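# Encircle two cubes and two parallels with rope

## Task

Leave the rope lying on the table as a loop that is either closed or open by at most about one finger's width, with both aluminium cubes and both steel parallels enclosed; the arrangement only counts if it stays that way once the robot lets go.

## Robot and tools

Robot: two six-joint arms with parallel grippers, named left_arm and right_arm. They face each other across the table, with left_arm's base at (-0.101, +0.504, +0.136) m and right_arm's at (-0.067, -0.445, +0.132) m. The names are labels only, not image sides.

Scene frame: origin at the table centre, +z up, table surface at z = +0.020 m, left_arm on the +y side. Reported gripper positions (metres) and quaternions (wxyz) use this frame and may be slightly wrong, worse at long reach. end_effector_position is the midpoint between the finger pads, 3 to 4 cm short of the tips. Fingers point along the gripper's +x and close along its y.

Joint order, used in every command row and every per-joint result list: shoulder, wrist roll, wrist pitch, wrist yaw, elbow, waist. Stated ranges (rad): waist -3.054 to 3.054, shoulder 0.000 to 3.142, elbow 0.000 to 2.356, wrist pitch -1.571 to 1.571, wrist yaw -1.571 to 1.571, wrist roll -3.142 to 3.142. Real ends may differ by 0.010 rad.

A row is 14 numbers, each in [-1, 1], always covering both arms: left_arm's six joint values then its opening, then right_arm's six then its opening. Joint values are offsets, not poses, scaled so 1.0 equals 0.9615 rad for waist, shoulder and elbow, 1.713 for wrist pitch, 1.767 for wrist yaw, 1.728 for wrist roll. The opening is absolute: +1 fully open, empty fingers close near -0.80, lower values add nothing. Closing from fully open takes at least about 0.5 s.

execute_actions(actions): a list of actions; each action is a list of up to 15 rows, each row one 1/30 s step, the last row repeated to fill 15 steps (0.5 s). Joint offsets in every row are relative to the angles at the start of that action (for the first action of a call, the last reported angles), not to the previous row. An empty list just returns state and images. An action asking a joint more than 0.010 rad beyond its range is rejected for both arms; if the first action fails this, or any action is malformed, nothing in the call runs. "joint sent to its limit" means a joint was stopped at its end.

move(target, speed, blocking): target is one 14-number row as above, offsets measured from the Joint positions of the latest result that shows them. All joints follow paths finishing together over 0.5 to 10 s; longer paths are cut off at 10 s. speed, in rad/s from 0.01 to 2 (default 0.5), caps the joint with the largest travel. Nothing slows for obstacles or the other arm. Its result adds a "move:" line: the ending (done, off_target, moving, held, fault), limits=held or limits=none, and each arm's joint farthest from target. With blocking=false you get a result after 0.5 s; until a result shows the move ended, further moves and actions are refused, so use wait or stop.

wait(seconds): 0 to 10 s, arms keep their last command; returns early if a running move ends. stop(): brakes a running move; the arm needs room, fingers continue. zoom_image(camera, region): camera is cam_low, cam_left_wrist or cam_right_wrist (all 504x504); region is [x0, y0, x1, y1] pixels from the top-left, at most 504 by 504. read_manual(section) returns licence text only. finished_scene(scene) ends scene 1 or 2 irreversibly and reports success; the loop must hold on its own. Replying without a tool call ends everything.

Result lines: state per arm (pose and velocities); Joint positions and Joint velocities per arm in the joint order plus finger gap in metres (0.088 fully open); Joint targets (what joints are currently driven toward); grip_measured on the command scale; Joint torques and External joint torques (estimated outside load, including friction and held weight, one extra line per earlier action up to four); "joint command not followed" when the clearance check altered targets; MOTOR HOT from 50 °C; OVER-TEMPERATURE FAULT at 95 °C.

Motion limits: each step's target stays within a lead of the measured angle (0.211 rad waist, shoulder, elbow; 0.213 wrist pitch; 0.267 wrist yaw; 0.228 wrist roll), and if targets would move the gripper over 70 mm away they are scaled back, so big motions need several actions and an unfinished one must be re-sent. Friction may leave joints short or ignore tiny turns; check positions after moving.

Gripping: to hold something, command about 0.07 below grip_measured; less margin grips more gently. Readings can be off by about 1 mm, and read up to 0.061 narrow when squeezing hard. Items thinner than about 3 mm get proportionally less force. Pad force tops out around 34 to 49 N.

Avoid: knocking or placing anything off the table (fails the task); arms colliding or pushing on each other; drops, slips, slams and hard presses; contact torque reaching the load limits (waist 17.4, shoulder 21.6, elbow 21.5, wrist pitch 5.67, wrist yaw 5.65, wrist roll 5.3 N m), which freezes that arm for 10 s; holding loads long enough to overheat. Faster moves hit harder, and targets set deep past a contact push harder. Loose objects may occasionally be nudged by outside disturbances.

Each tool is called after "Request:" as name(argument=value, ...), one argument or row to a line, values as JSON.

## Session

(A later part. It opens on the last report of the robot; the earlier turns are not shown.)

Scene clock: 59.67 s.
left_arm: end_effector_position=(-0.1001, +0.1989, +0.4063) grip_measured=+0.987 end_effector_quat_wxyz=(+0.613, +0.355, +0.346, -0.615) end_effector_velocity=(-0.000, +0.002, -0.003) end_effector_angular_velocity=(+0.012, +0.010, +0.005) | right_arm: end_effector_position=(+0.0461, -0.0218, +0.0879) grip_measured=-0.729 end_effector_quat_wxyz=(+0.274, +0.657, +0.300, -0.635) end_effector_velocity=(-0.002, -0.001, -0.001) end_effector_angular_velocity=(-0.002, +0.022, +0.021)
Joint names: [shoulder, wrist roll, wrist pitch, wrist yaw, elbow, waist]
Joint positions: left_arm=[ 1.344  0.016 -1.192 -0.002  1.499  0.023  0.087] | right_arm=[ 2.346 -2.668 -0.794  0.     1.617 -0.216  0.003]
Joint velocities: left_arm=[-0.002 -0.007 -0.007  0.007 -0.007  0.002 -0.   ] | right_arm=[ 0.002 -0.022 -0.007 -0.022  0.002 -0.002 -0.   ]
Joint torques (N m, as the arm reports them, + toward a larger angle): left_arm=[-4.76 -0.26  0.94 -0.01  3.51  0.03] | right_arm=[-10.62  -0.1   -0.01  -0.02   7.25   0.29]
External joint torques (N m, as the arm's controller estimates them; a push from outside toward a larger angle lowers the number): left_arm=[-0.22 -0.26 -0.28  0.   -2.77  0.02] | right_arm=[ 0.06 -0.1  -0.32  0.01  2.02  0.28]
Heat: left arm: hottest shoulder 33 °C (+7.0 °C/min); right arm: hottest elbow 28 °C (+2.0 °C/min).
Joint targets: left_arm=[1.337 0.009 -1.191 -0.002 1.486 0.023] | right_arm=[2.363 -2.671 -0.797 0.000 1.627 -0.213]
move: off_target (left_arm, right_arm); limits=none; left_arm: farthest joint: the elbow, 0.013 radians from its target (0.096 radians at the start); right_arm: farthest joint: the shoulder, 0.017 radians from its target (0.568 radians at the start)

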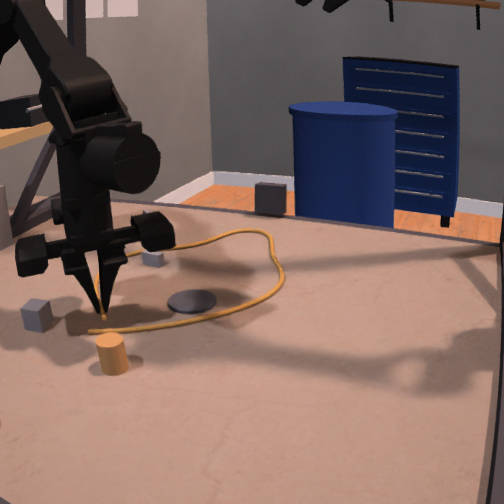

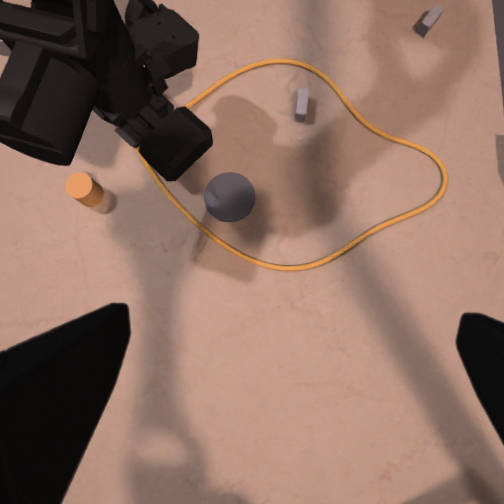

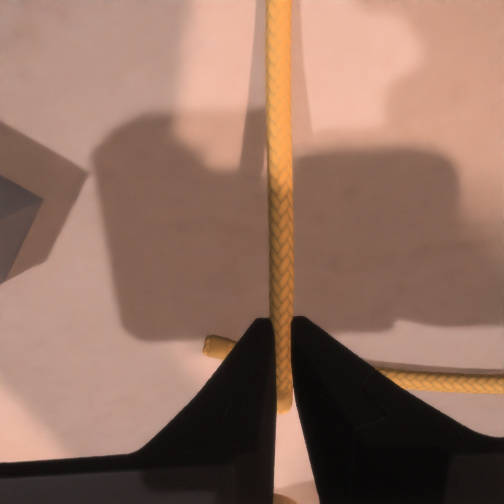

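Request:
move(
  target=[0,0,0,0,0,0,1,0.055,0,0.048,0,0,-0.02,-0.8],
  speed=0.2,
)

Request:
execute_actions(
  actions=[
    [[0,0,0,0,0,0,1,0,0,0,0,0,0,-0.3]],
  ],
)

Scene clock: 62.80 s.
left_arm: end_effector_position=(-0.1001, +0.1989, +0.4063) grip_measured=+0.987 end_effector_quat_wxyz=(+0.613, +0.355, +0.346, -0.615) end_effector_velocity=(-0.001, +0.002, -0.001) end_effector_angular_velocity=(+0.007, +0.005, +0.015) | right_arm: end_effector_position=(+0.0565, -0.0121, +0.0749) grip_measured=-0.729 end_effector_quat_wxyz=(+0.256, +0.669, +0.307, -0.627) end_effector_velocity=(-0.001, -0.005, +0.000) end_effector_angular_velocity=(-0.019, +0.012, +0.006)
Joint names: [shoulder, wrist roll, wrist pitch, wrist yaw, elbow, waist]
Joint positions: left_arm=[ 1.344  0.016 -1.192 -0.002  1.499  0.023  0.087] | right_arm=[ 2.38  -2.668 -0.714  0.     1.617 -0.232  0.003]
Joint velocities: left_arm=[-0.002 -0.022 -0.007 -0.007 -0.002 -0.007 -0.   ] | right_arm=[-0.002 -0.007 -0.022 -0.007 -0.002 -0.002  0.   ]
Joint torques (N m, as the arm reports them, + toward a larger angle): left_arm=[-3.91  0.02  0.93 -0.01  4.92  0.03] | right_arm=[-10.4    0.     0.38  -0.03   5.94  -0.15]
External joint torques (N m, as the arm's controller estimates them; a push from outside toward a larger angle lowers the number): left_arm=[ 0.66  0.02 -0.29  0.   -1.38  0.05] | right_arm=[ 0.53  0.    0.   -0.01  0.7  -0.21]
Heat: left arm: hottest shoulder 33 °C (+6.0 °C/min); right arm: hottest elbow 28 °C (+2.0 °C/min).
Joint targets: left_arm=[1.344 0.017 -1.192 -0.002 1.499 0.023] | right_arm=[2.399 -2.668 -0.712 0.000 1.617 -0.235]
move: off_target (right_arm); limits=none; left_arm: farthest joint: the waist, 0.000 radians from its target (0.000 radians at the start); right_arm: farthest joint: the shoulder, 0.019 radians from its target (0.053 radians at the start)

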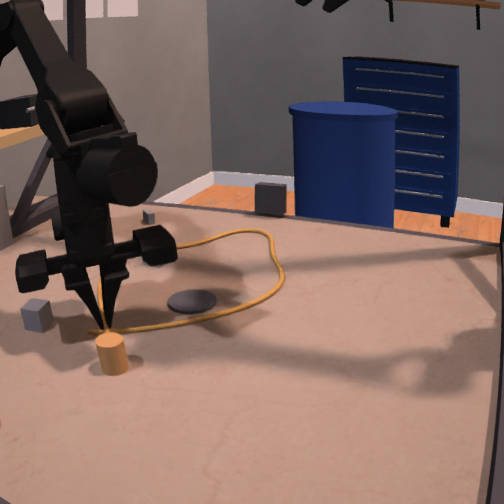

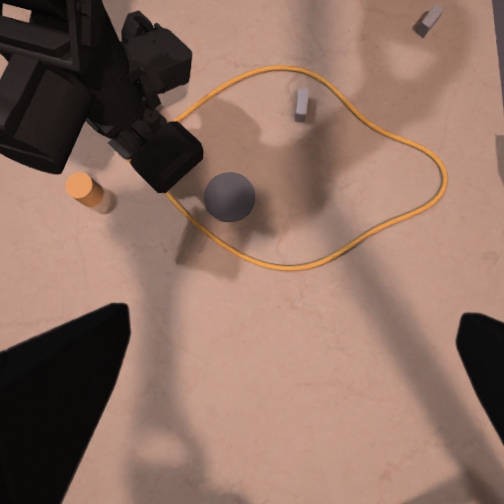

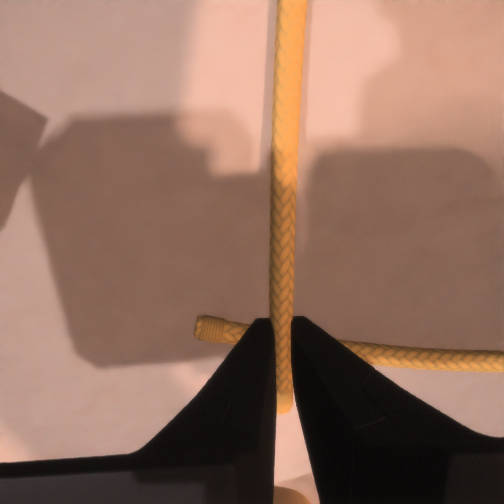

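Scene clock: 63.30 s.
left_arm: end_effector_position=(-0.1001, +0.1989, +0.4063) grip_measured=+0.987 end_effector_quat_wxyz=(+0.613, +0.355, +0.346, -0.615) end_effector_velocity=(+0.000, +0.004, -0.001) end_effector_angular_velocity=(+0.017, -0.003, +0.008) | right_arm: end_effector_position=(+0.0565, -0.0121, +0.0749) grip_measured=-0.308 end_effector_quat_wxyz=(+0.256, +0.669, +0.307, -0.627) end_effector_velocity=(-0.004, -0.006, -0.001) end_effector_angular_velocity=(-0.020, +0.028, +0.007)
Joint names: [shoulder, wrist roll, wrist pitch, wrist yaw, elbow, waist]
Joint positions: left_arm=[ 1.344  0.016 -1.192 -0.002  1.499  0.023  0.087] | right_arm=[ 2.38  -2.668 -0.714  0.     1.617 -0.232  0.024]
Joint velocities: left_arm=[-0.002 -0.007 -0.022 -0.007  0.002 -0.002 -0.   ] | right_arm=[-0.002 -0.007 -0.022 -0.022 -0.007 -0.002  0.002]
Joint torques (N m, as the arm reports them, + toward a larger angle): left_arm=[-3.92  0.01  0.93 -0.01  4.91  0.02] | right_arm=[-12.85  -0.02   0.23  -0.03   5.82   0.05]
External joint torques (N m, as the arm's controller estimates them; a push from outside toward a larger angle lowers the number): left_arm=[ 0.71  0.01 -0.28  0.   -1.41  0.01] | right_arm=[-1.99 -0.02 -0.13 -0.01  0.65  0.04]
Heat: left arm: hottest shoulder 33 °C (+6.1 °C/min); right arm: hottest elbow 28 °C (+2.0 °C/min).
Joint targets: left_arm=[1.344 0.016 -1.192 -0.002 1.499 0.023] | right_arm=[2.380 -2.668 -0.714 0.000 1.617 -0.232]

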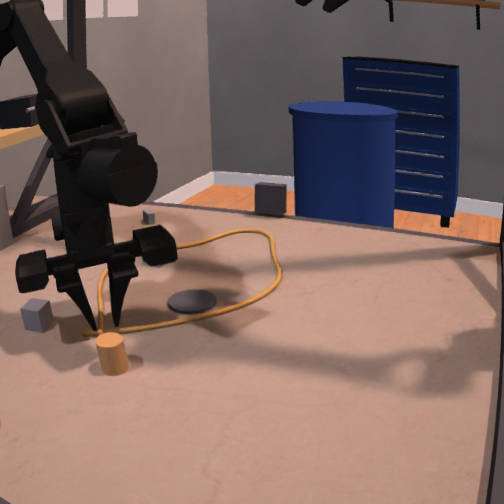

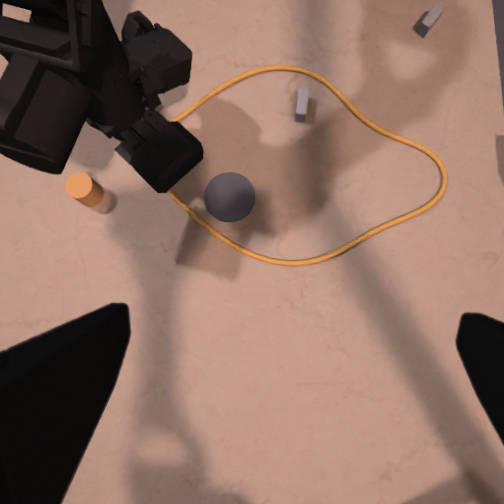

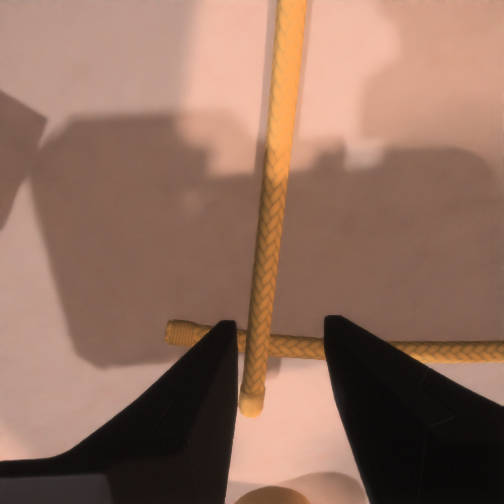

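Request:
move(
  target=[0,0,0,0,0,0,1,-0.1,0,0,0,0,0,-0.3],
)

Request:
move(
  target=[0,0,0,0,0,0,1,-0.21,0.27,-0.114,0,-0.2,-0.16,0.7],
)

Scene clock: 66.13 s.
left_arm: end_effector_position=(-0.1001, +0.1989, +0.4063) grip_measured=+0.987 end_effector_quat_wxyz=(+0.613, +0.355, +0.346, -0.615) end_effector_velocity=(-0.000, +0.002, -0.001) end_effector_angular_velocity=(+0.007, +0.010, +0.005) | right_arm: end_effector_position=(+0.0600, +0.0001, +0.1142) grip_measured=-0.303 end_effector_quat_wxyz=(+0.230, +0.687, +0.331, -0.605) end_effector_velocity=(+0.002, +0.000, +0.001) end_effector_angular_velocity=(+0.005, -0.008, -0.011)
Joint names: [shoulder, wrist roll, wrist pitch, wrist yaw, elbow, waist]
Joint positions: left_arm=[ 1.344  0.016 -1.192 -0.002  1.499  0.023  0.087] | right_arm=[ 2.29  -2.668 -0.714  0.     1.617 -0.232  0.024]
Joint velocities: left_arm=[-0.002 -0.007 -0.007  0.007 -0.002  0.002 -0.   ] | right_arm=[-0.002  0.007  0.007  0.007 -0.002 -0.002 -0.   ]
Joint torques (N m, as the arm reports them, + toward a larger angle): left_arm=[-3.91  0.01  0.93  0.    4.92  0.03] | right_arm=[-13.55  -0.01   0.39  -0.02   6.3    0.07]
External joint torques (N m, as the arm's controller estimates them; a push from outside toward a larger angle lowers the number): left_arm=[ 0.63  0.01 -0.29  0.   -1.38  0.02] | right_arm=[-2.8  -0.01 -0.17  0.    0.66  0.08]
Heat: left arm: hottest shoulder 32 °C (+4.1 °C/min); right arm: hottest shoulder 28 °C (+1.0 °C/min).
Joint targets: left_arm=[1.344 0.016 -1.192 -0.002 1.499 0.023] | right_arm=[2.283 -2.668 -0.714 0.000 1.617 -0.232]
move: done; limits=none; left_arm: farthest joint: the waist, 0.000 radians from its target (0.000 radians at the start); right_arm: farthest joint: the shoulder, 0.006 radians from its target (0.096 radians at the start)

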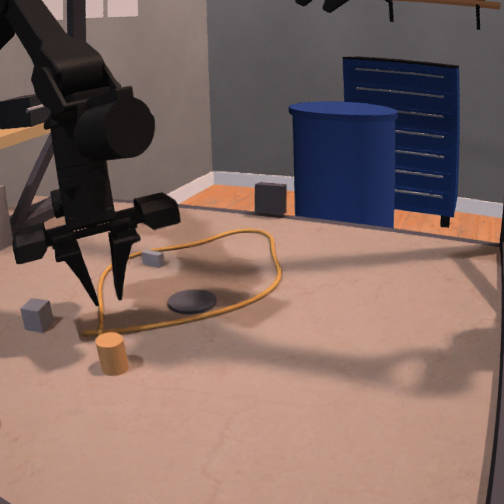

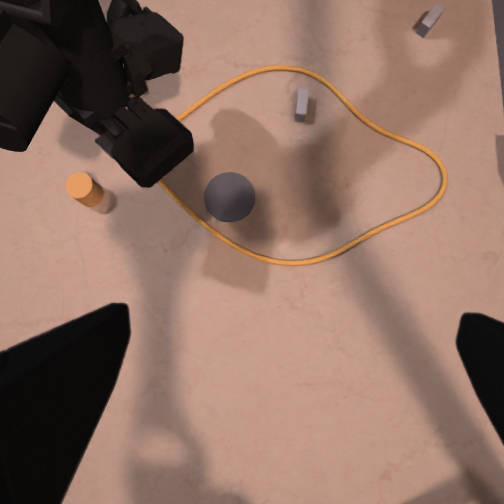

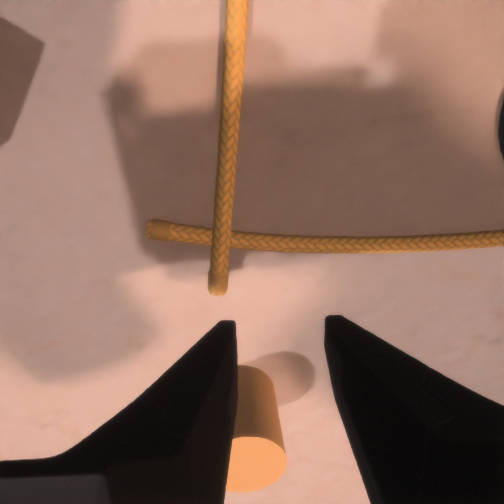

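Scene clock: 67.70 s.
left_arm: end_effector_position=(-0.1001, +0.1989, +0.4063) grip_measured=+0.987 end_effector_quat_wxyz=(+0.613, +0.355, +0.346, -0.615) end_effector_velocity=(-0.002, -0.001, +0.002) end_effector_angular_velocity=(-0.012, +0.003, -0.012) | right_arm: end_effector_position=(+0.0928, -0.0960, +0.1430) grip_measured=+0.697 end_effector_quat_wxyz=(+0.071, +0.704, +0.073, -0.703) end_effector_velocity=(+0.001, -0.003, +0.000) end_effector_angular_velocity=(-0.004, +0.010, -0.029)
Joint names: [shoulder, wrist roll, wrist pitch, wrist yaw, elbow, waist]
Joint positions: left_arm=[ 1.344  0.016 -1.192 -0.002  1.499  0.023  0.087] | right_arm=[ 2.097 -2.204 -0.907  0.     1.437 -0.384  0.073]
Joint velocities: left_arm=[-0.002  0.007  0.007  0.007  0.002 -0.002 -0.   ] | right_arm=[-0.002  0.022 -0.007 -0.007 -0.002 -0.007 -0.   ]
Joint torques (N m, as the arm reports them, + toward a larger angle): left_arm=[-3.9   0.01  0.93  0.    4.92  0.02] | right_arm=[-12.07   0.09  -0.09  -0.04   4.22  -0.17]
External joint torques (N m, as the arm's controller estimates them; a push from outside toward a larger angle lowers the number): left_arm=[ 0.66  0.   -0.3   0.   -1.4   0.04] | right_arm=[-2.82  0.09 -0.34 -0.01 -1.12 -0.12]
Heat: left arm: hottest shoulder 32 °C (+4.0 °C/min); right arm: hottest shoulder 28 °C (+1.0 °C/min).
Joint targets: left_arm=[1.344 0.016 -1.192 -0.002 1.499 0.023] | right_arm=[2.088 -2.202 -0.910 0.000 1.425 -0.386]
move: off_target (right_arm); limits=none; left_arm: farthest joint: the waist, 0.000 radians from its target (0.000 radians at the start); right_arm: farthest joint: the elbow, 0.013 radians from its target (0.193 radians at the start)

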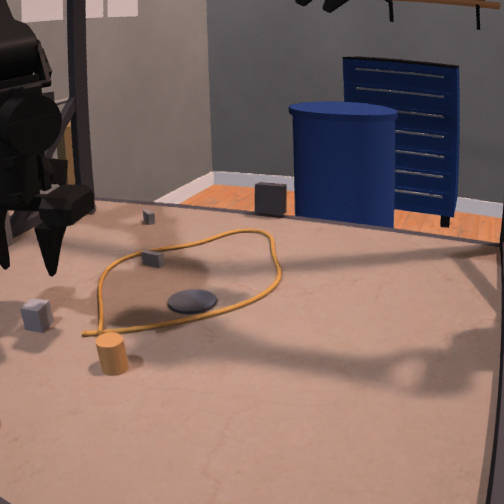

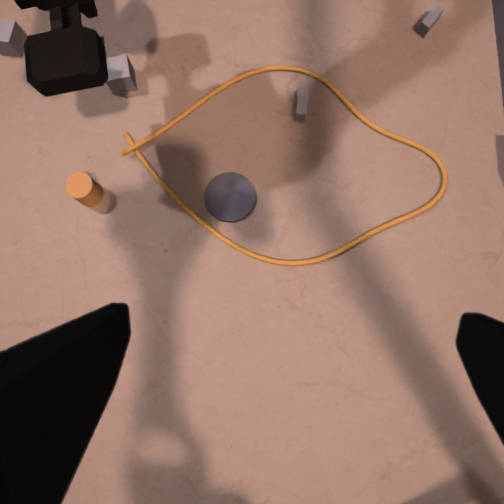

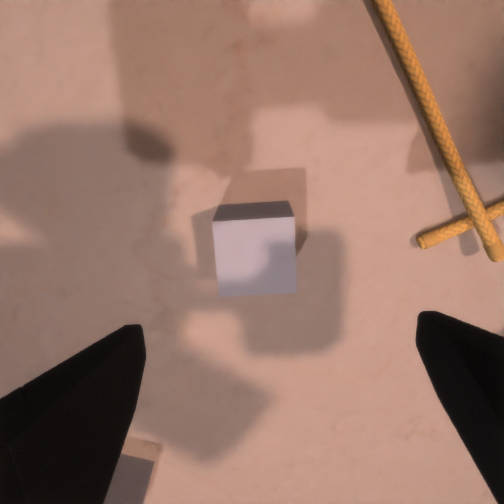

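Request:
move(
  target=[0,0,0,0,0,0,1,0.148,0,0.137,0,-0.127,-0.011,0.4],
  speed=0.3,
)

Request:
execute_actions(
  actions=[
    [[0,0,0,0,0,0,1,0,0,0,0,0,0,-0.32]],
  ],
)

Scene clock: 71.87 s.
left_arm: end_effector_position=(-0.1001, +0.1989, +0.4063) grip_measured=+0.987 end_effector_quat_wxyz=(+0.613, +0.355, +0.346, -0.615) end_effector_velocity=(+0.000, -0.000, -0.001) end_effector_angular_velocity=(-0.002, -0.003, +0.008) | right_arm: end_effector_position=(+0.0936, -0.1012, +0.0724) grip_measured=+0.403 end_effector_quat_wxyz=(+0.070, +0.703, +0.068, -0.704) end_effector_velocity=(-0.001, -0.001, -0.000) end_effector_angular_velocity=(-0.004, +0.010, +0.020)
Joint names: [shoulder, wrist roll, wrist pitch, wrist yaw, elbow, waist]
Joint positions: left_arm=[ 1.344  0.016 -1.192 -0.002  1.499  0.023  0.087] | right_arm=[ 2.226 -2.204 -0.675  0.     1.326 -0.392  0.059]
Joint velocities: left_arm=[-0.002 -0.007  0.007 -0.007 -0.007 -0.002  0.   ] | right_arm=[ 0.002 -0.022 -0.007 -0.007  0.002 -0.002 -0.   ]
Joint torques (N m, as the arm reports them, + toward a larger angle): left_arm=[-3.92  0.01  0.93 -0.01  4.91  0.03] | right_arm=[-9.38 -0.02  0.23 -0.04  3.54 -0.21]
External joint torques (N m, as the arm's controller estimates them; a push from outside toward a larger angle lowers the number): left_arm=[ 0.6   0.01 -0.29  0.01 -1.36  0.02] | right_arm=[ 0.02 -0.02  0.02  0.   -1.09 -0.22]
Heat: left arm: hottest shoulder 32 °C (+3.0 °C/min); right arm: hottest shoulder 29 °C (+1.0 °C/min).
Joint targets: left_arm=[1.344 0.016 -1.192 -0.002 1.499 0.023] | right_arm=[2.240 -2.204 -0.672 0.000 1.315 -0.395]
move: off_target (right_arm); limits=none; left_arm: farthest joint: the waist, 0.000 radians from its target (0.000 radians at the start); right_arm: farthest joint: the shoulder, 0.014 radians from its target (0.142 radians at the start)

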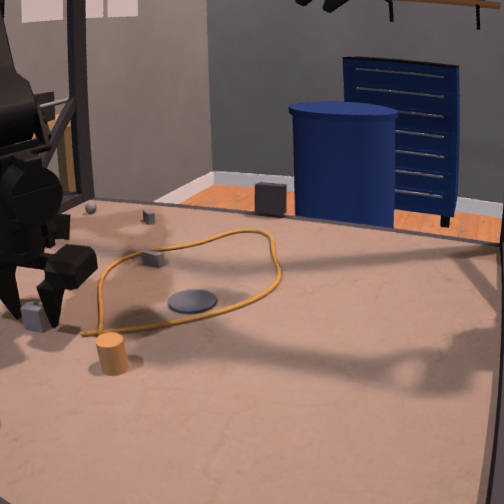

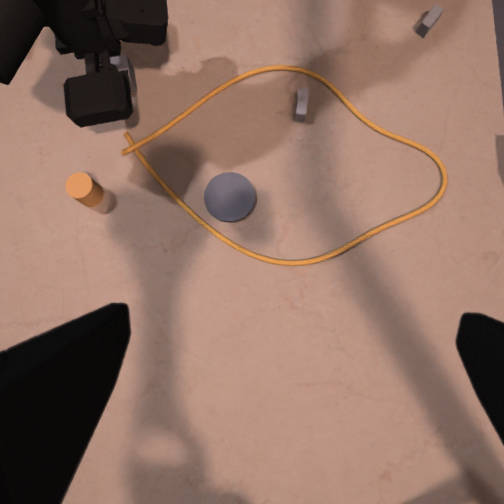

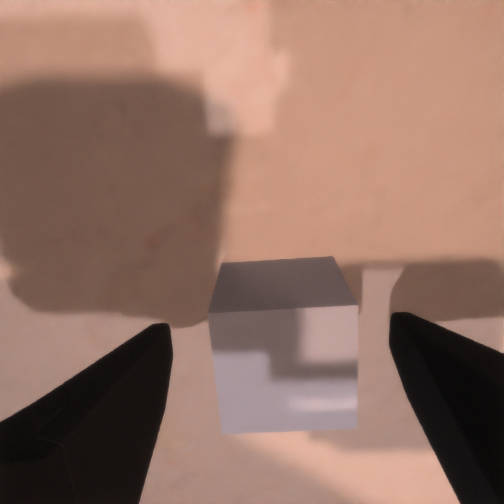

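Scene clock: 72.37 s.
left_arm: end_effector_position=(-0.1001, +0.1989, +0.4063) grip_measured=+0.987 end_effector_quat_wxyz=(+0.613, +0.355, +0.346, -0.615) end_effector_velocity=(+0.001, +0.005, -0.003) end_effector_angular_velocity=(+0.022, -0.015, +0.010) | right_arm: end_effector_position=(+0.0936, -0.1012, +0.0724) grip_measured=-0.220 end_effector_quat_wxyz=(+0.070, +0.703, +0.068, -0.704) end_effector_velocity=(+0.001, -0.001, -0.001) end_effector_angular_velocity=(+0.005, +0.006, -0.015)
Joint names: [shoulder, wrist roll, wrist pitch, wrist yaw, elbow, waist]
Joint positions: left_arm=[ 1.344  0.016 -1.192 -0.002  1.499  0.023  0.087] | right_arm=[ 2.226 -2.204 -0.675  0.     1.326 -0.392  0.028]
Joint velocities: left_arm=[-0.002 -0.007 -0.022 -0.022 -0.002 -0.007  0.   ] | right_arm=[-0.002  0.007  0.007 -0.007 -0.007 -0.007 -0.   ]
Joint torques (N m, as the arm reports them, + toward a larger angle): left_arm=[-3.91  0.01  0.93 -0.01  4.92  0.03] | right_arm=[-11.15  -0.02   0.09  -0.04   5.11   0.04]
External joint torques (N m, as the arm's controller estimates them; a push from outside toward a larger angle lowers the number): left_arm=[ 0.63  0.01 -0.27  0.   -1.34  0.04] | right_arm=[-1.68 -0.02 -0.17  0.    0.37  0.09]
Heat: left arm: hottest shoulder 32 °C (+3.0 °C/min); right arm: hottest shoulder 29 °C (+1.0 °C/min).
Joint targets: left_arm=[1.344 0.016 -1.192 -0.002 1.499 0.023] | right_arm=[2.226 -2.204 -0.675 0.000 1.326 -0.392]

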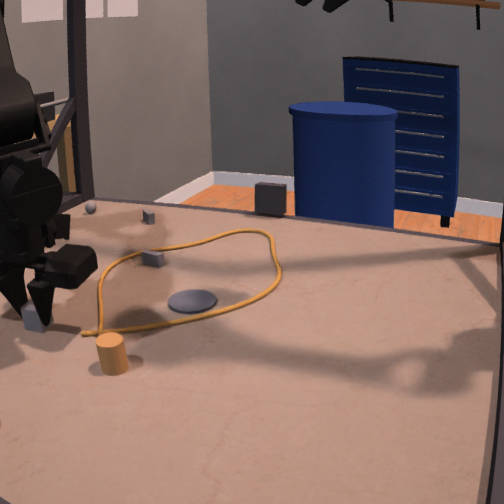

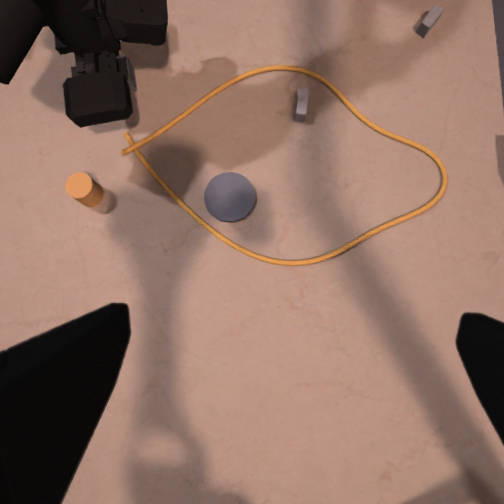

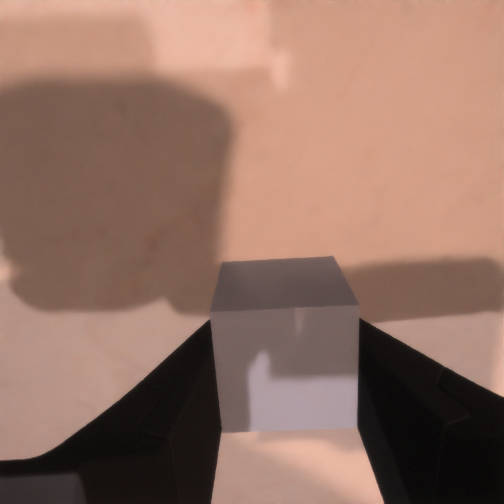

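Request:
move(
  target=[0,0,0,0,0,0,1,-0.11,0,-0.055,0,0,0,-0.32],
  speed=0.3,
)

Request:
move(
  target=[0,0,0,0,0,0,1,0.31,0.3,-0.125,0,0.534,0.61,-0.32],
)

Scene clock: 76.07 s.
left_arm: end_effector_position=(-0.1001, +0.1989, +0.4063) grip_measured=+0.987 end_effector_quat_wxyz=(+0.613, +0.355, +0.346, -0.615) end_effector_velocity=(+0.000, +0.002, -0.001) end_effector_angular_velocity=(+0.007, +0.005, +0.020) | right_arm: end_effector_position=(+0.0911, -0.1067, +0.1064) grip_measured=-0.220 end_effector_quat_wxyz=(+0.069, +0.704, +0.069, -0.704) end_effector_velocity=(-0.001, -0.002, +0.000) end_effector_angular_velocity=(-0.004, +0.010, +0.020)
Joint names: [shoulder, wrist roll, wrist pitch, wrist yaw, elbow, waist]
Joint positions: left_arm=[ 1.344  0.016 -1.192 -0.002  1.499  0.023  0.087] | right_arm=[ 2.131 -2.204 -0.766  0.     1.326 -0.392  0.028]
Joint velocities: left_arm=[-0.002 -0.022 -0.007 -0.007 -0.002 -0.002  0.   ] | right_arm=[-0.002 -0.022 -0.007 -0.007 -0.002 -0.002 -0.   ]
Joint torques (N m, as the arm reports them, + toward a larger angle): left_arm=[-3.92  0.01  0.93  0.    4.91  0.01] | right_arm=[-11.98  -0.01  -0.09  -0.05   5.44   0.04]
External joint torques (N m, as the arm's controller estimates them; a push from outside toward a larger angle lowers the number): left_arm=[ 0.63  0.01 -0.28  0.   -1.36  0.01] | right_arm=[-2.86 -0.01 -0.31  0.    0.5   0.04]
Heat: left arm: hottest shoulder 32 °C (+3.0 °C/min); right arm: hottest shoulder 29 °C (+1.0 °C/min).
Joint targets: left_arm=[1.344 0.016 -1.192 -0.002 1.499 0.023] | right_arm=[2.120 -2.204 -0.769 0.000 1.326 -0.392]
move: done; limits=none; left_arm: farthest joint: the waist, 0.000 radians from its target (0.000 radians at the start); right_arm: farthest joint: the shoulder, 0.010 radians from its target (0.105 radians at the start)

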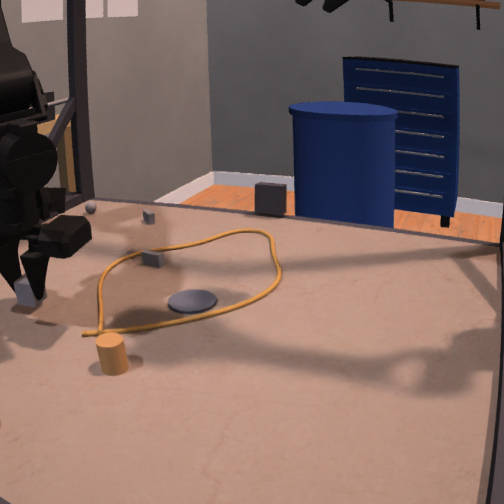

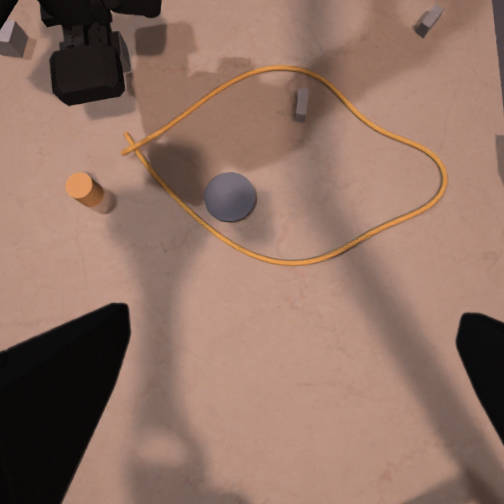

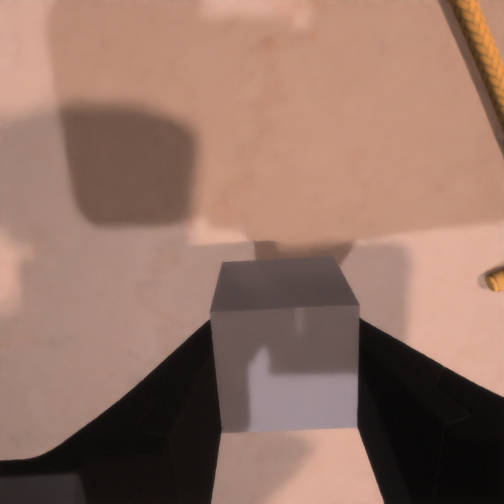

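Scene clock: 77.87 s.
left_arm: end_effector_position=(-0.1001, +0.1989, +0.4063) grip_measured=+0.987 end_effector_quat_wxyz=(+0.613, +0.355, +0.346, -0.615) end_effector_velocity=(+0.003, +0.004, -0.001) end_effector_angular_velocity=(+0.017, -0.015, +0.015) | right_arm: end_effector_position=(-0.1355, +0.0059, +0.1077) grip_measured=-0.220 end_effector_quat_wxyz=(+0.092, +0.701, +0.097, -0.701) end_effector_velocity=(+0.002, -0.000, +0.002) end_effector_angular_velocity=(-0.004, +0.007, +0.000)
Joint names: [shoulder, wrist roll, wrist pitch, wrist yaw, elbow, waist]
Joint positions: left_arm=[ 1.344  0.016 -1.192 -0.002  1.499  0.023  0.087] | right_arm=[ 2.414 -1.689 -0.978  0.     1.828  0.196  0.028]
Joint velocities: left_arm=[-0.002 -0.007 -0.022 -0.022  0.002 -0.002 -0.   ] | right_arm=[-0.002 -0.007 -0.007 -0.007  0.002 -0.007 -0.   ]
Joint torques (N m, as the arm reports them, + toward a larger angle): left_arm=[-3.92  0.01  0.93  0.    4.91  0.03] | right_arm=[-11.54   0.08  -0.09  -0.06   7.86  -0.1 ]
External joint torques (N m, as the arm's controller estimates them; a push from outside toward a larger angle lowers the number): left_arm=[ 0.65  0.01 -0.28  0.01 -1.37  0.02] | right_arm=[-0.13  0.08 -0.37  0.    2.31 -0.02]
Heat: left arm: hottest shoulder 32 °C (+3.0 °C/min); right arm: hottest shoulder 30 °C (+1.0 °C/min).
Joint targets: left_arm=[1.344 0.016 -1.192 -0.002 1.499 0.023] | right_arm=[2.429 -1.686 -0.980 0.000 1.840 0.195]
move: off_target (right_arm); limits=none; left_arm: farthest joint: the waist, 0.000 radians from its target (0.000 radians at the start); right_arm: farthest joint: the shoulder, 0.015 radians from its target (0.298 radians at the start)

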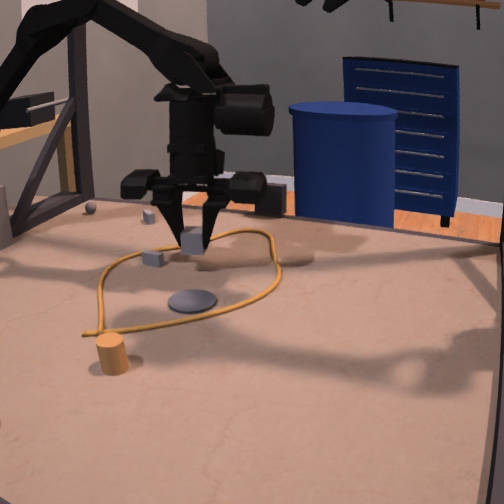

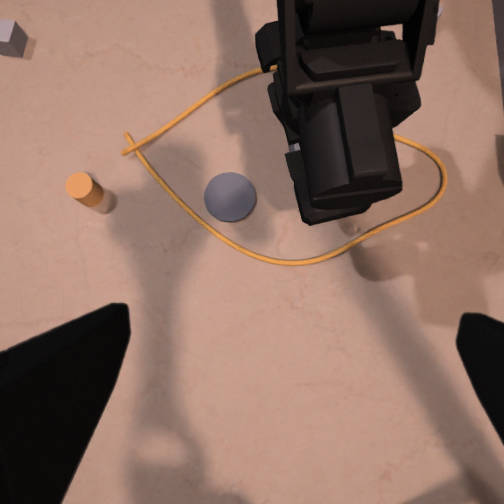

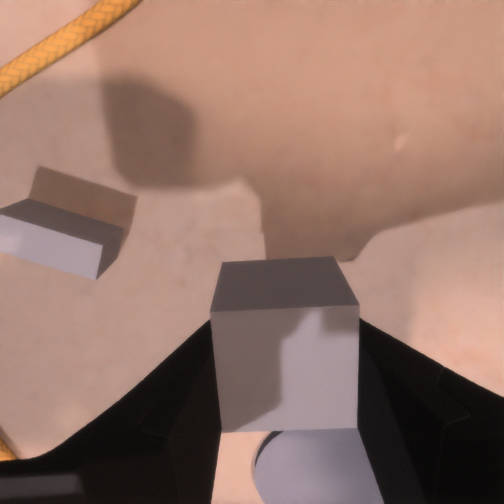

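Request:
move(
  target=[0,0,0,0,0,0,1,0.092,0,0.04,0,0,0,-0.32],
  speed=0.15,
)

Request:
execute_actions(
  actions=[
    [[0,0,0,0,0,0,1,0,0,0,0,0,0,0.2]],
  ],
)

Request:
move(
  target=[0,0,0,0,0,0,1,-0.11,0,-0.05,0,0,0,0.2],
  speed=0.3,
)

Request:
move(
  target=[0,0,0,0,0,0,1,-0.395,-0.03,0.077,0,-0.546,0.655,0.2],
  speed=0.7,
)

Scene clock: 84.20 s.
left_arm: end_effector_position=(-0.1001, +0.1989, +0.4063) grip_measured=+0.987 end_effector_quat_wxyz=(+0.613, +0.355, +0.346, -0.615) end_effector_velocity=(+0.000, +0.002, -0.001) end_effector_angular_velocity=(+0.007, -0.003, +0.008) | right_arm: end_effector_position=(-0.1361, +0.0106, +0.0776) grip_measured=-0.220 end_effector_quat_wxyz=(+0.093, +0.701, +0.096, -0.701) end_effector_velocity=(+0.000, -0.002, +0.001) end_effector_angular_velocity=(-0.008, +0.006, -0.010)
Joint names: [shoulder, wrist roll, wrist pitch, wrist yaw, elbow, waist]
Joint positions: left_arm=[ 1.344  0.016 -1.192 -0.002  1.499  0.023  0.087] | right_arm=[ 2.483 -1.688 -0.911  0.001  1.828  0.196  0.028]
Joint velocities: left_arm=[-0.002 -0.007 -0.007 -0.007 -0.002 -0.002 -0.   ] | right_arm=[-0.002  0.007 -0.007 -0.007 -0.002 -0.002 -0.   ]
Joint torques (N m, as the arm reports them, + toward a larger angle): left_arm=[-3.92  0.01  0.93 -0.01  4.91  0.04] | right_arm=[-11.22  -0.02   0.25  -0.06   6.1    0.13]
External joint torques (N m, as the arm's controller estimates them; a push from outside toward a larger angle lowers the number): left_arm=[ 0.62  0.01 -0.29  0.   -1.38  0.04] | right_arm=[ 0.44 -0.03 -0.03  0.    0.68  0.13]
Heat: left arm: hottest shoulder 31 °C (+2.0 °C/min); right arm: hottest shoulder 30 °C (+1.0 °C/min).
Joint targets: left_arm=[1.344 0.016 -1.192 -0.002 1.499 0.023] | right_arm=[2.502 -1.688 -0.909 0.001 1.828 0.196]
move: off_target (right_arm); limits=none; left_arm: farthest joint: the waist, 0.000 radians from its target (0.000 radians at the start); right_arm: farthest joint: the shoulder, 0.020 radians from its target (0.089 radians at the start)

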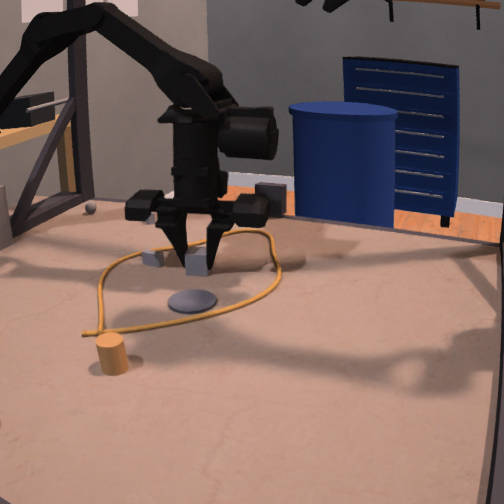

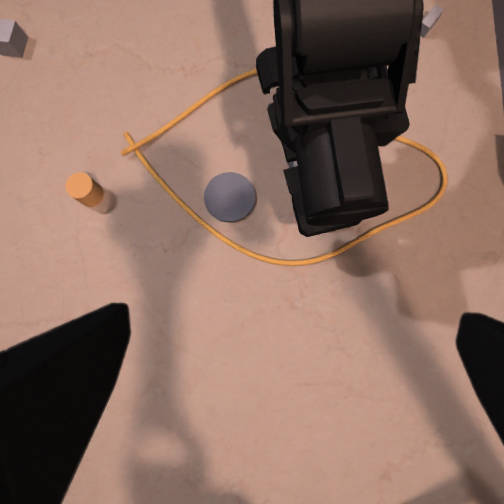

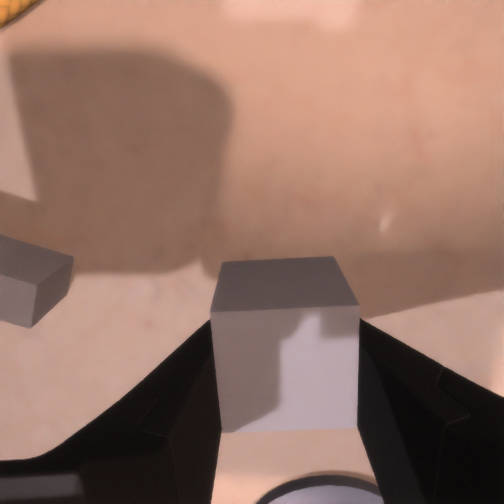

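Scene clock: 84.70 s.
left_arm: end_effector_position=(-0.1001, +0.1989, +0.4063) grip_measured=+0.987 end_effector_quat_wxyz=(+0.613, +0.355, +0.346, -0.615) end_effector_velocity=(-0.002, +0.002, +0.001) end_effector_angular_velocity=(+0.002, +0.010, +0.000) | right_arm: end_effector_position=(-0.1361, +0.0106, +0.0776) grip_measured=+0.192 end_effector_quat_wxyz=(+0.093, +0.701, +0.096, -0.701) end_effector_velocity=(-0.001, +0.004, +0.004) end_effector_angular_velocity=(+0.016, +0.010, +0.005)
Joint names: [shoulder, wrist roll, wrist pitch, wrist yaw, elbow, waist]
Joint positions: left_arm=[ 1.344  0.016 -1.192 -0.002  1.499  0.023  0.087] | right_arm=[ 2.483 -1.688 -0.911  0.001  1.828  0.196  0.048]
Joint velocities: left_arm=[-0.002 -0.007 -0.007  0.007  0.002 -0.002  0.   ] | right_arm=[-0.007 -0.007  0.007 -0.007  0.002 -0.002  0.002]
Joint torques (N m, as the arm reports them, + toward a larger angle): left_arm=[-3.91  0.01  0.93 -0.01  4.93  0.02] | right_arm=[-13.67  -0.02   0.11  -0.06   6.01   0.05]
External joint torques (N m, as the arm's controller estimates them; a push from outside toward a larger angle lowers the number): left_arm=[ 0.66  0.01 -0.28  0.   -1.35  0.03] | right_arm=[-1.96 -0.02 -0.19  0.01  0.52 -0.03]
Heat: left arm: hottest shoulder 31 °C (+2.0 °C/min); right arm: hottest shoulder 31 °C (+2.0 °C/min).
Joint targets: left_arm=[1.344 0.016 -1.192 -0.002 1.499 0.023] | right_arm=[2.483 -1.688 -0.911 0.001 1.828 0.196]

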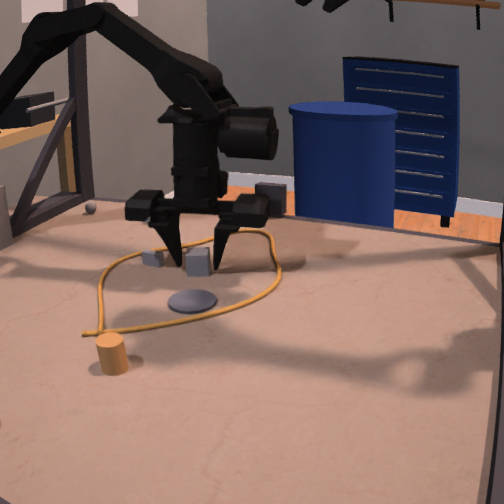

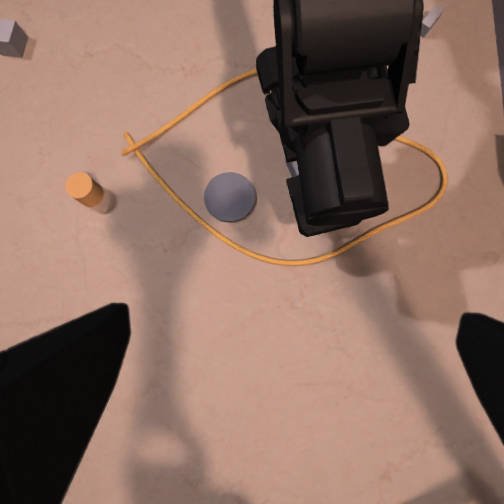

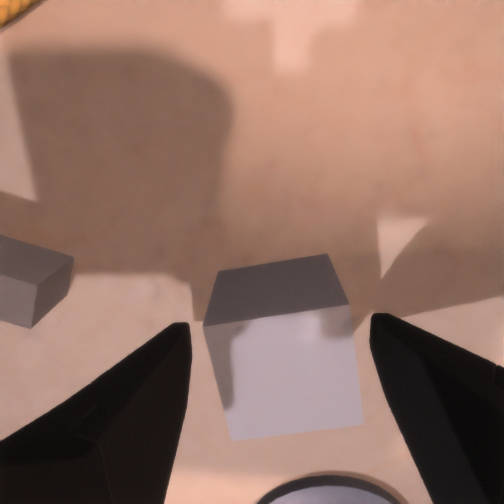

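Scene clock: 85.63 s.
left_arm: end_effector_position=(-0.1001, +0.1989, +0.4063) grip_measured=+0.987 end_effector_quat_wxyz=(+0.613, +0.355, +0.346, -0.615) end_effector_velocity=(+0.000, +0.001, -0.002) end_effector_angular_velocity=(+0.012, -0.003, +0.008) | right_arm: end_effector_position=(-0.1354, +0.0061, +0.1207) grip_measured=+0.197 end_effector_quat_wxyz=(+0.087, +0.701, +0.102, -0.701) end_effector_velocity=(+0.001, -0.008, +0.000) end_effector_angular_velocity=(-0.037, +0.002, +0.005)
Joint names: [shoulder, wrist roll, wrist pitch, wrist yaw, elbow, waist]
Joint positions: left_arm=[ 1.344  0.016 -1.192 -0.002  1.499  0.023  0.087] | right_arm=[ 2.384 -1.688 -0.994  0.001  1.828  0.196  0.049]
Joint velocities: left_arm=[ 0.002 -0.007 -0.007 -0.007 -0.002 -0.002 -0.   ] | right_arm=[-0.002 -0.007 -0.037 -0.007 -0.002 -0.002 -0.   ]
Joint torques (N m, as the arm reports them, + toward a larger angle): left_arm=[-3.92  0.01  0.93  0.    4.92  0.01] | right_arm=[-14.07  -0.01  -0.05  -0.06   6.27   0.05]
External joint torques (N m, as the arm's controller estimates them; a push from outside toward a larger angle lowers the number): left_arm=[ 0.58  0.01 -0.28  0.   -1.33  0.01] | right_arm=[-2.76 -0.01 -0.32  0.    0.71  0.11]
Heat: left arm: hottest shoulder 31 °C (+2.0 °C/min); right arm: hottest shoulder 31 °C (+2.0 °C/min).
Joint targets: left_arm=[1.344 0.016 -1.192 -0.002 1.499 0.023] | right_arm=[2.377 -1.688 -0.997 0.001 1.828 0.196]
move: done; limits=none; left_arm: farthest joint: the waist, 0.000 radians from its target (0.000 radians at the start); right_arm: farthest joint: the shoulder, 0.007 radians from its target (0.106 radians at the start)

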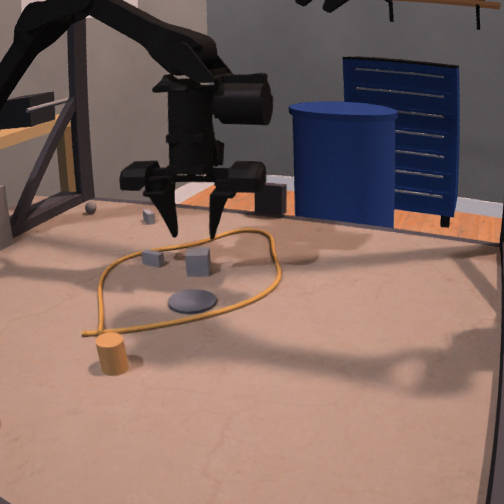

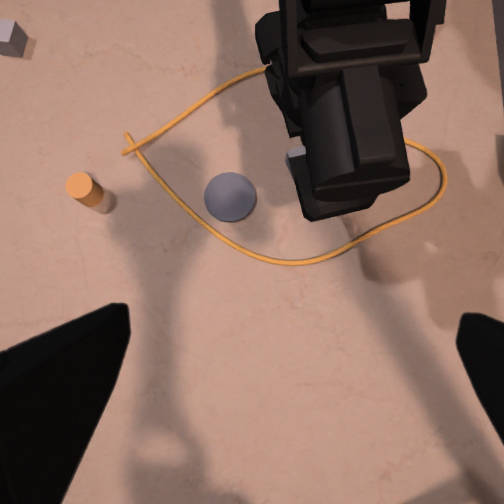

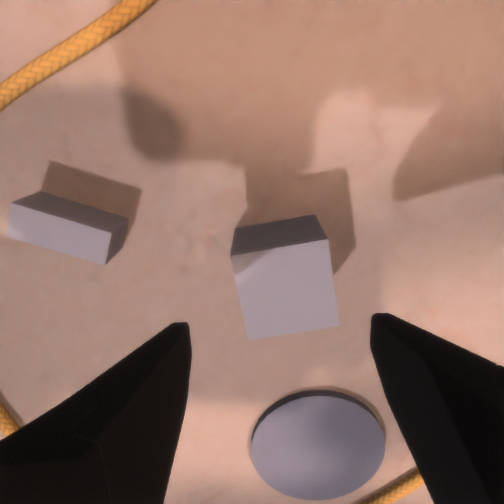

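Scene clock: 87.20 s.
left_arm: end_effector_position=(-0.1001, +0.1989, +0.4063) grip_measured=+0.987 end_effector_quat_wxyz=(+0.613, +0.355, +0.346, -0.615) end_effector_velocity=(+0.000, +0.003, +0.000) end_effector_angular_velocity=(+0.002, -0.003, +0.008) | right_arm: end_effector_position=(-0.3202, -0.1874, +0.1447) grip_measured=+0.198 end_effector_quat_wxyz=(+0.319, +0.629, +0.324, -0.630) end_effector_velocity=(+0.002, -0.003, +0.001) end_effector_angular_velocity=(-0.010, +0.000, +0.005)
Joint names: [shoulder, wrist roll, wrist pitch, wrist yaw, elbow, waist]
Joint positions: left_arm=[ 1.344  0.016 -1.192 -0.002  1.499  0.023  0.087] | right_arm=[ 2.013 -1.737 -0.865  0.001  1.316  0.823  0.049]
Joint velocities: left_arm=[-0.007 -0.007 -0.007 -0.007 -0.002 -0.002 -0.   ] | right_arm=[-0.007 -0.007 -0.007 -0.007 -0.007 -0.002  0.   ]
Joint torques (N m, as the arm reports them, + toward a larger angle): left_arm=[-3.92  0.01  0.93 -0.01  4.92  0.03] | right_arm=[-11.23  -0.11   0.31  -0.06   4.18   0.33]
External joint torques (N m, as the arm's controller estimates them; a push from outside toward a larger angle lowers the number): left_arm=[ 0.68  0.01 -0.27  0.   -1.36  0.03] | right_arm=[-2.6  -0.11  0.05 -0.01 -1.08  0.38]
Heat: left arm: hottest shoulder 31 °C (+2.0 °C/min); right arm: hottest shoulder 31 °C (+2.0 °C/min).
Joint targets: left_arm=[1.344 0.016 -1.192 -0.002 1.499 0.023] | right_arm=[2.004 -1.740 -0.862 0.001 1.303 0.826]
move: off_target (right_arm); limits=none; left_arm: farthest joint: the waist, 0.000 radians from its target (0.000 radians at the start); right_arm: farthest joint: the elbow, 0.013 radians from its target (0.525 radians at the start)

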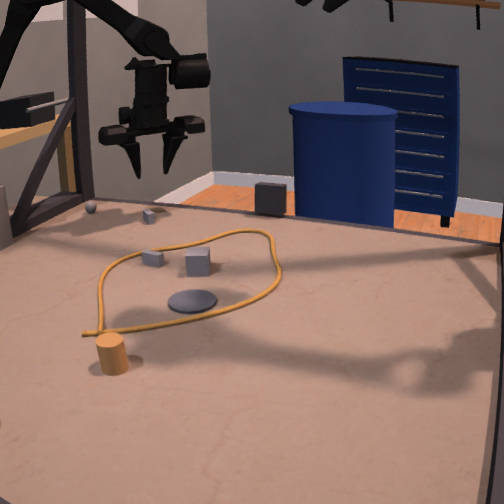

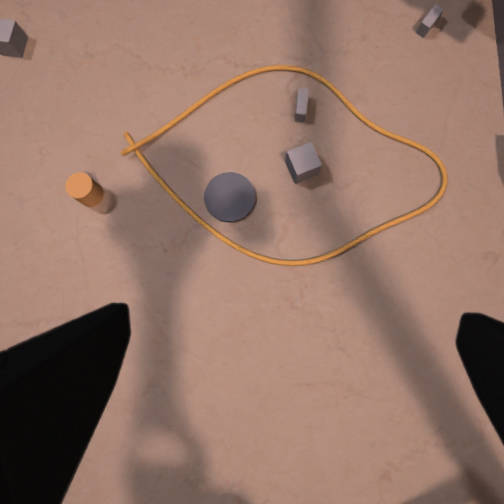

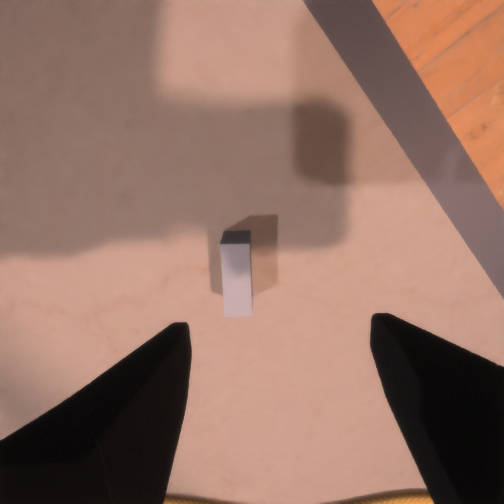

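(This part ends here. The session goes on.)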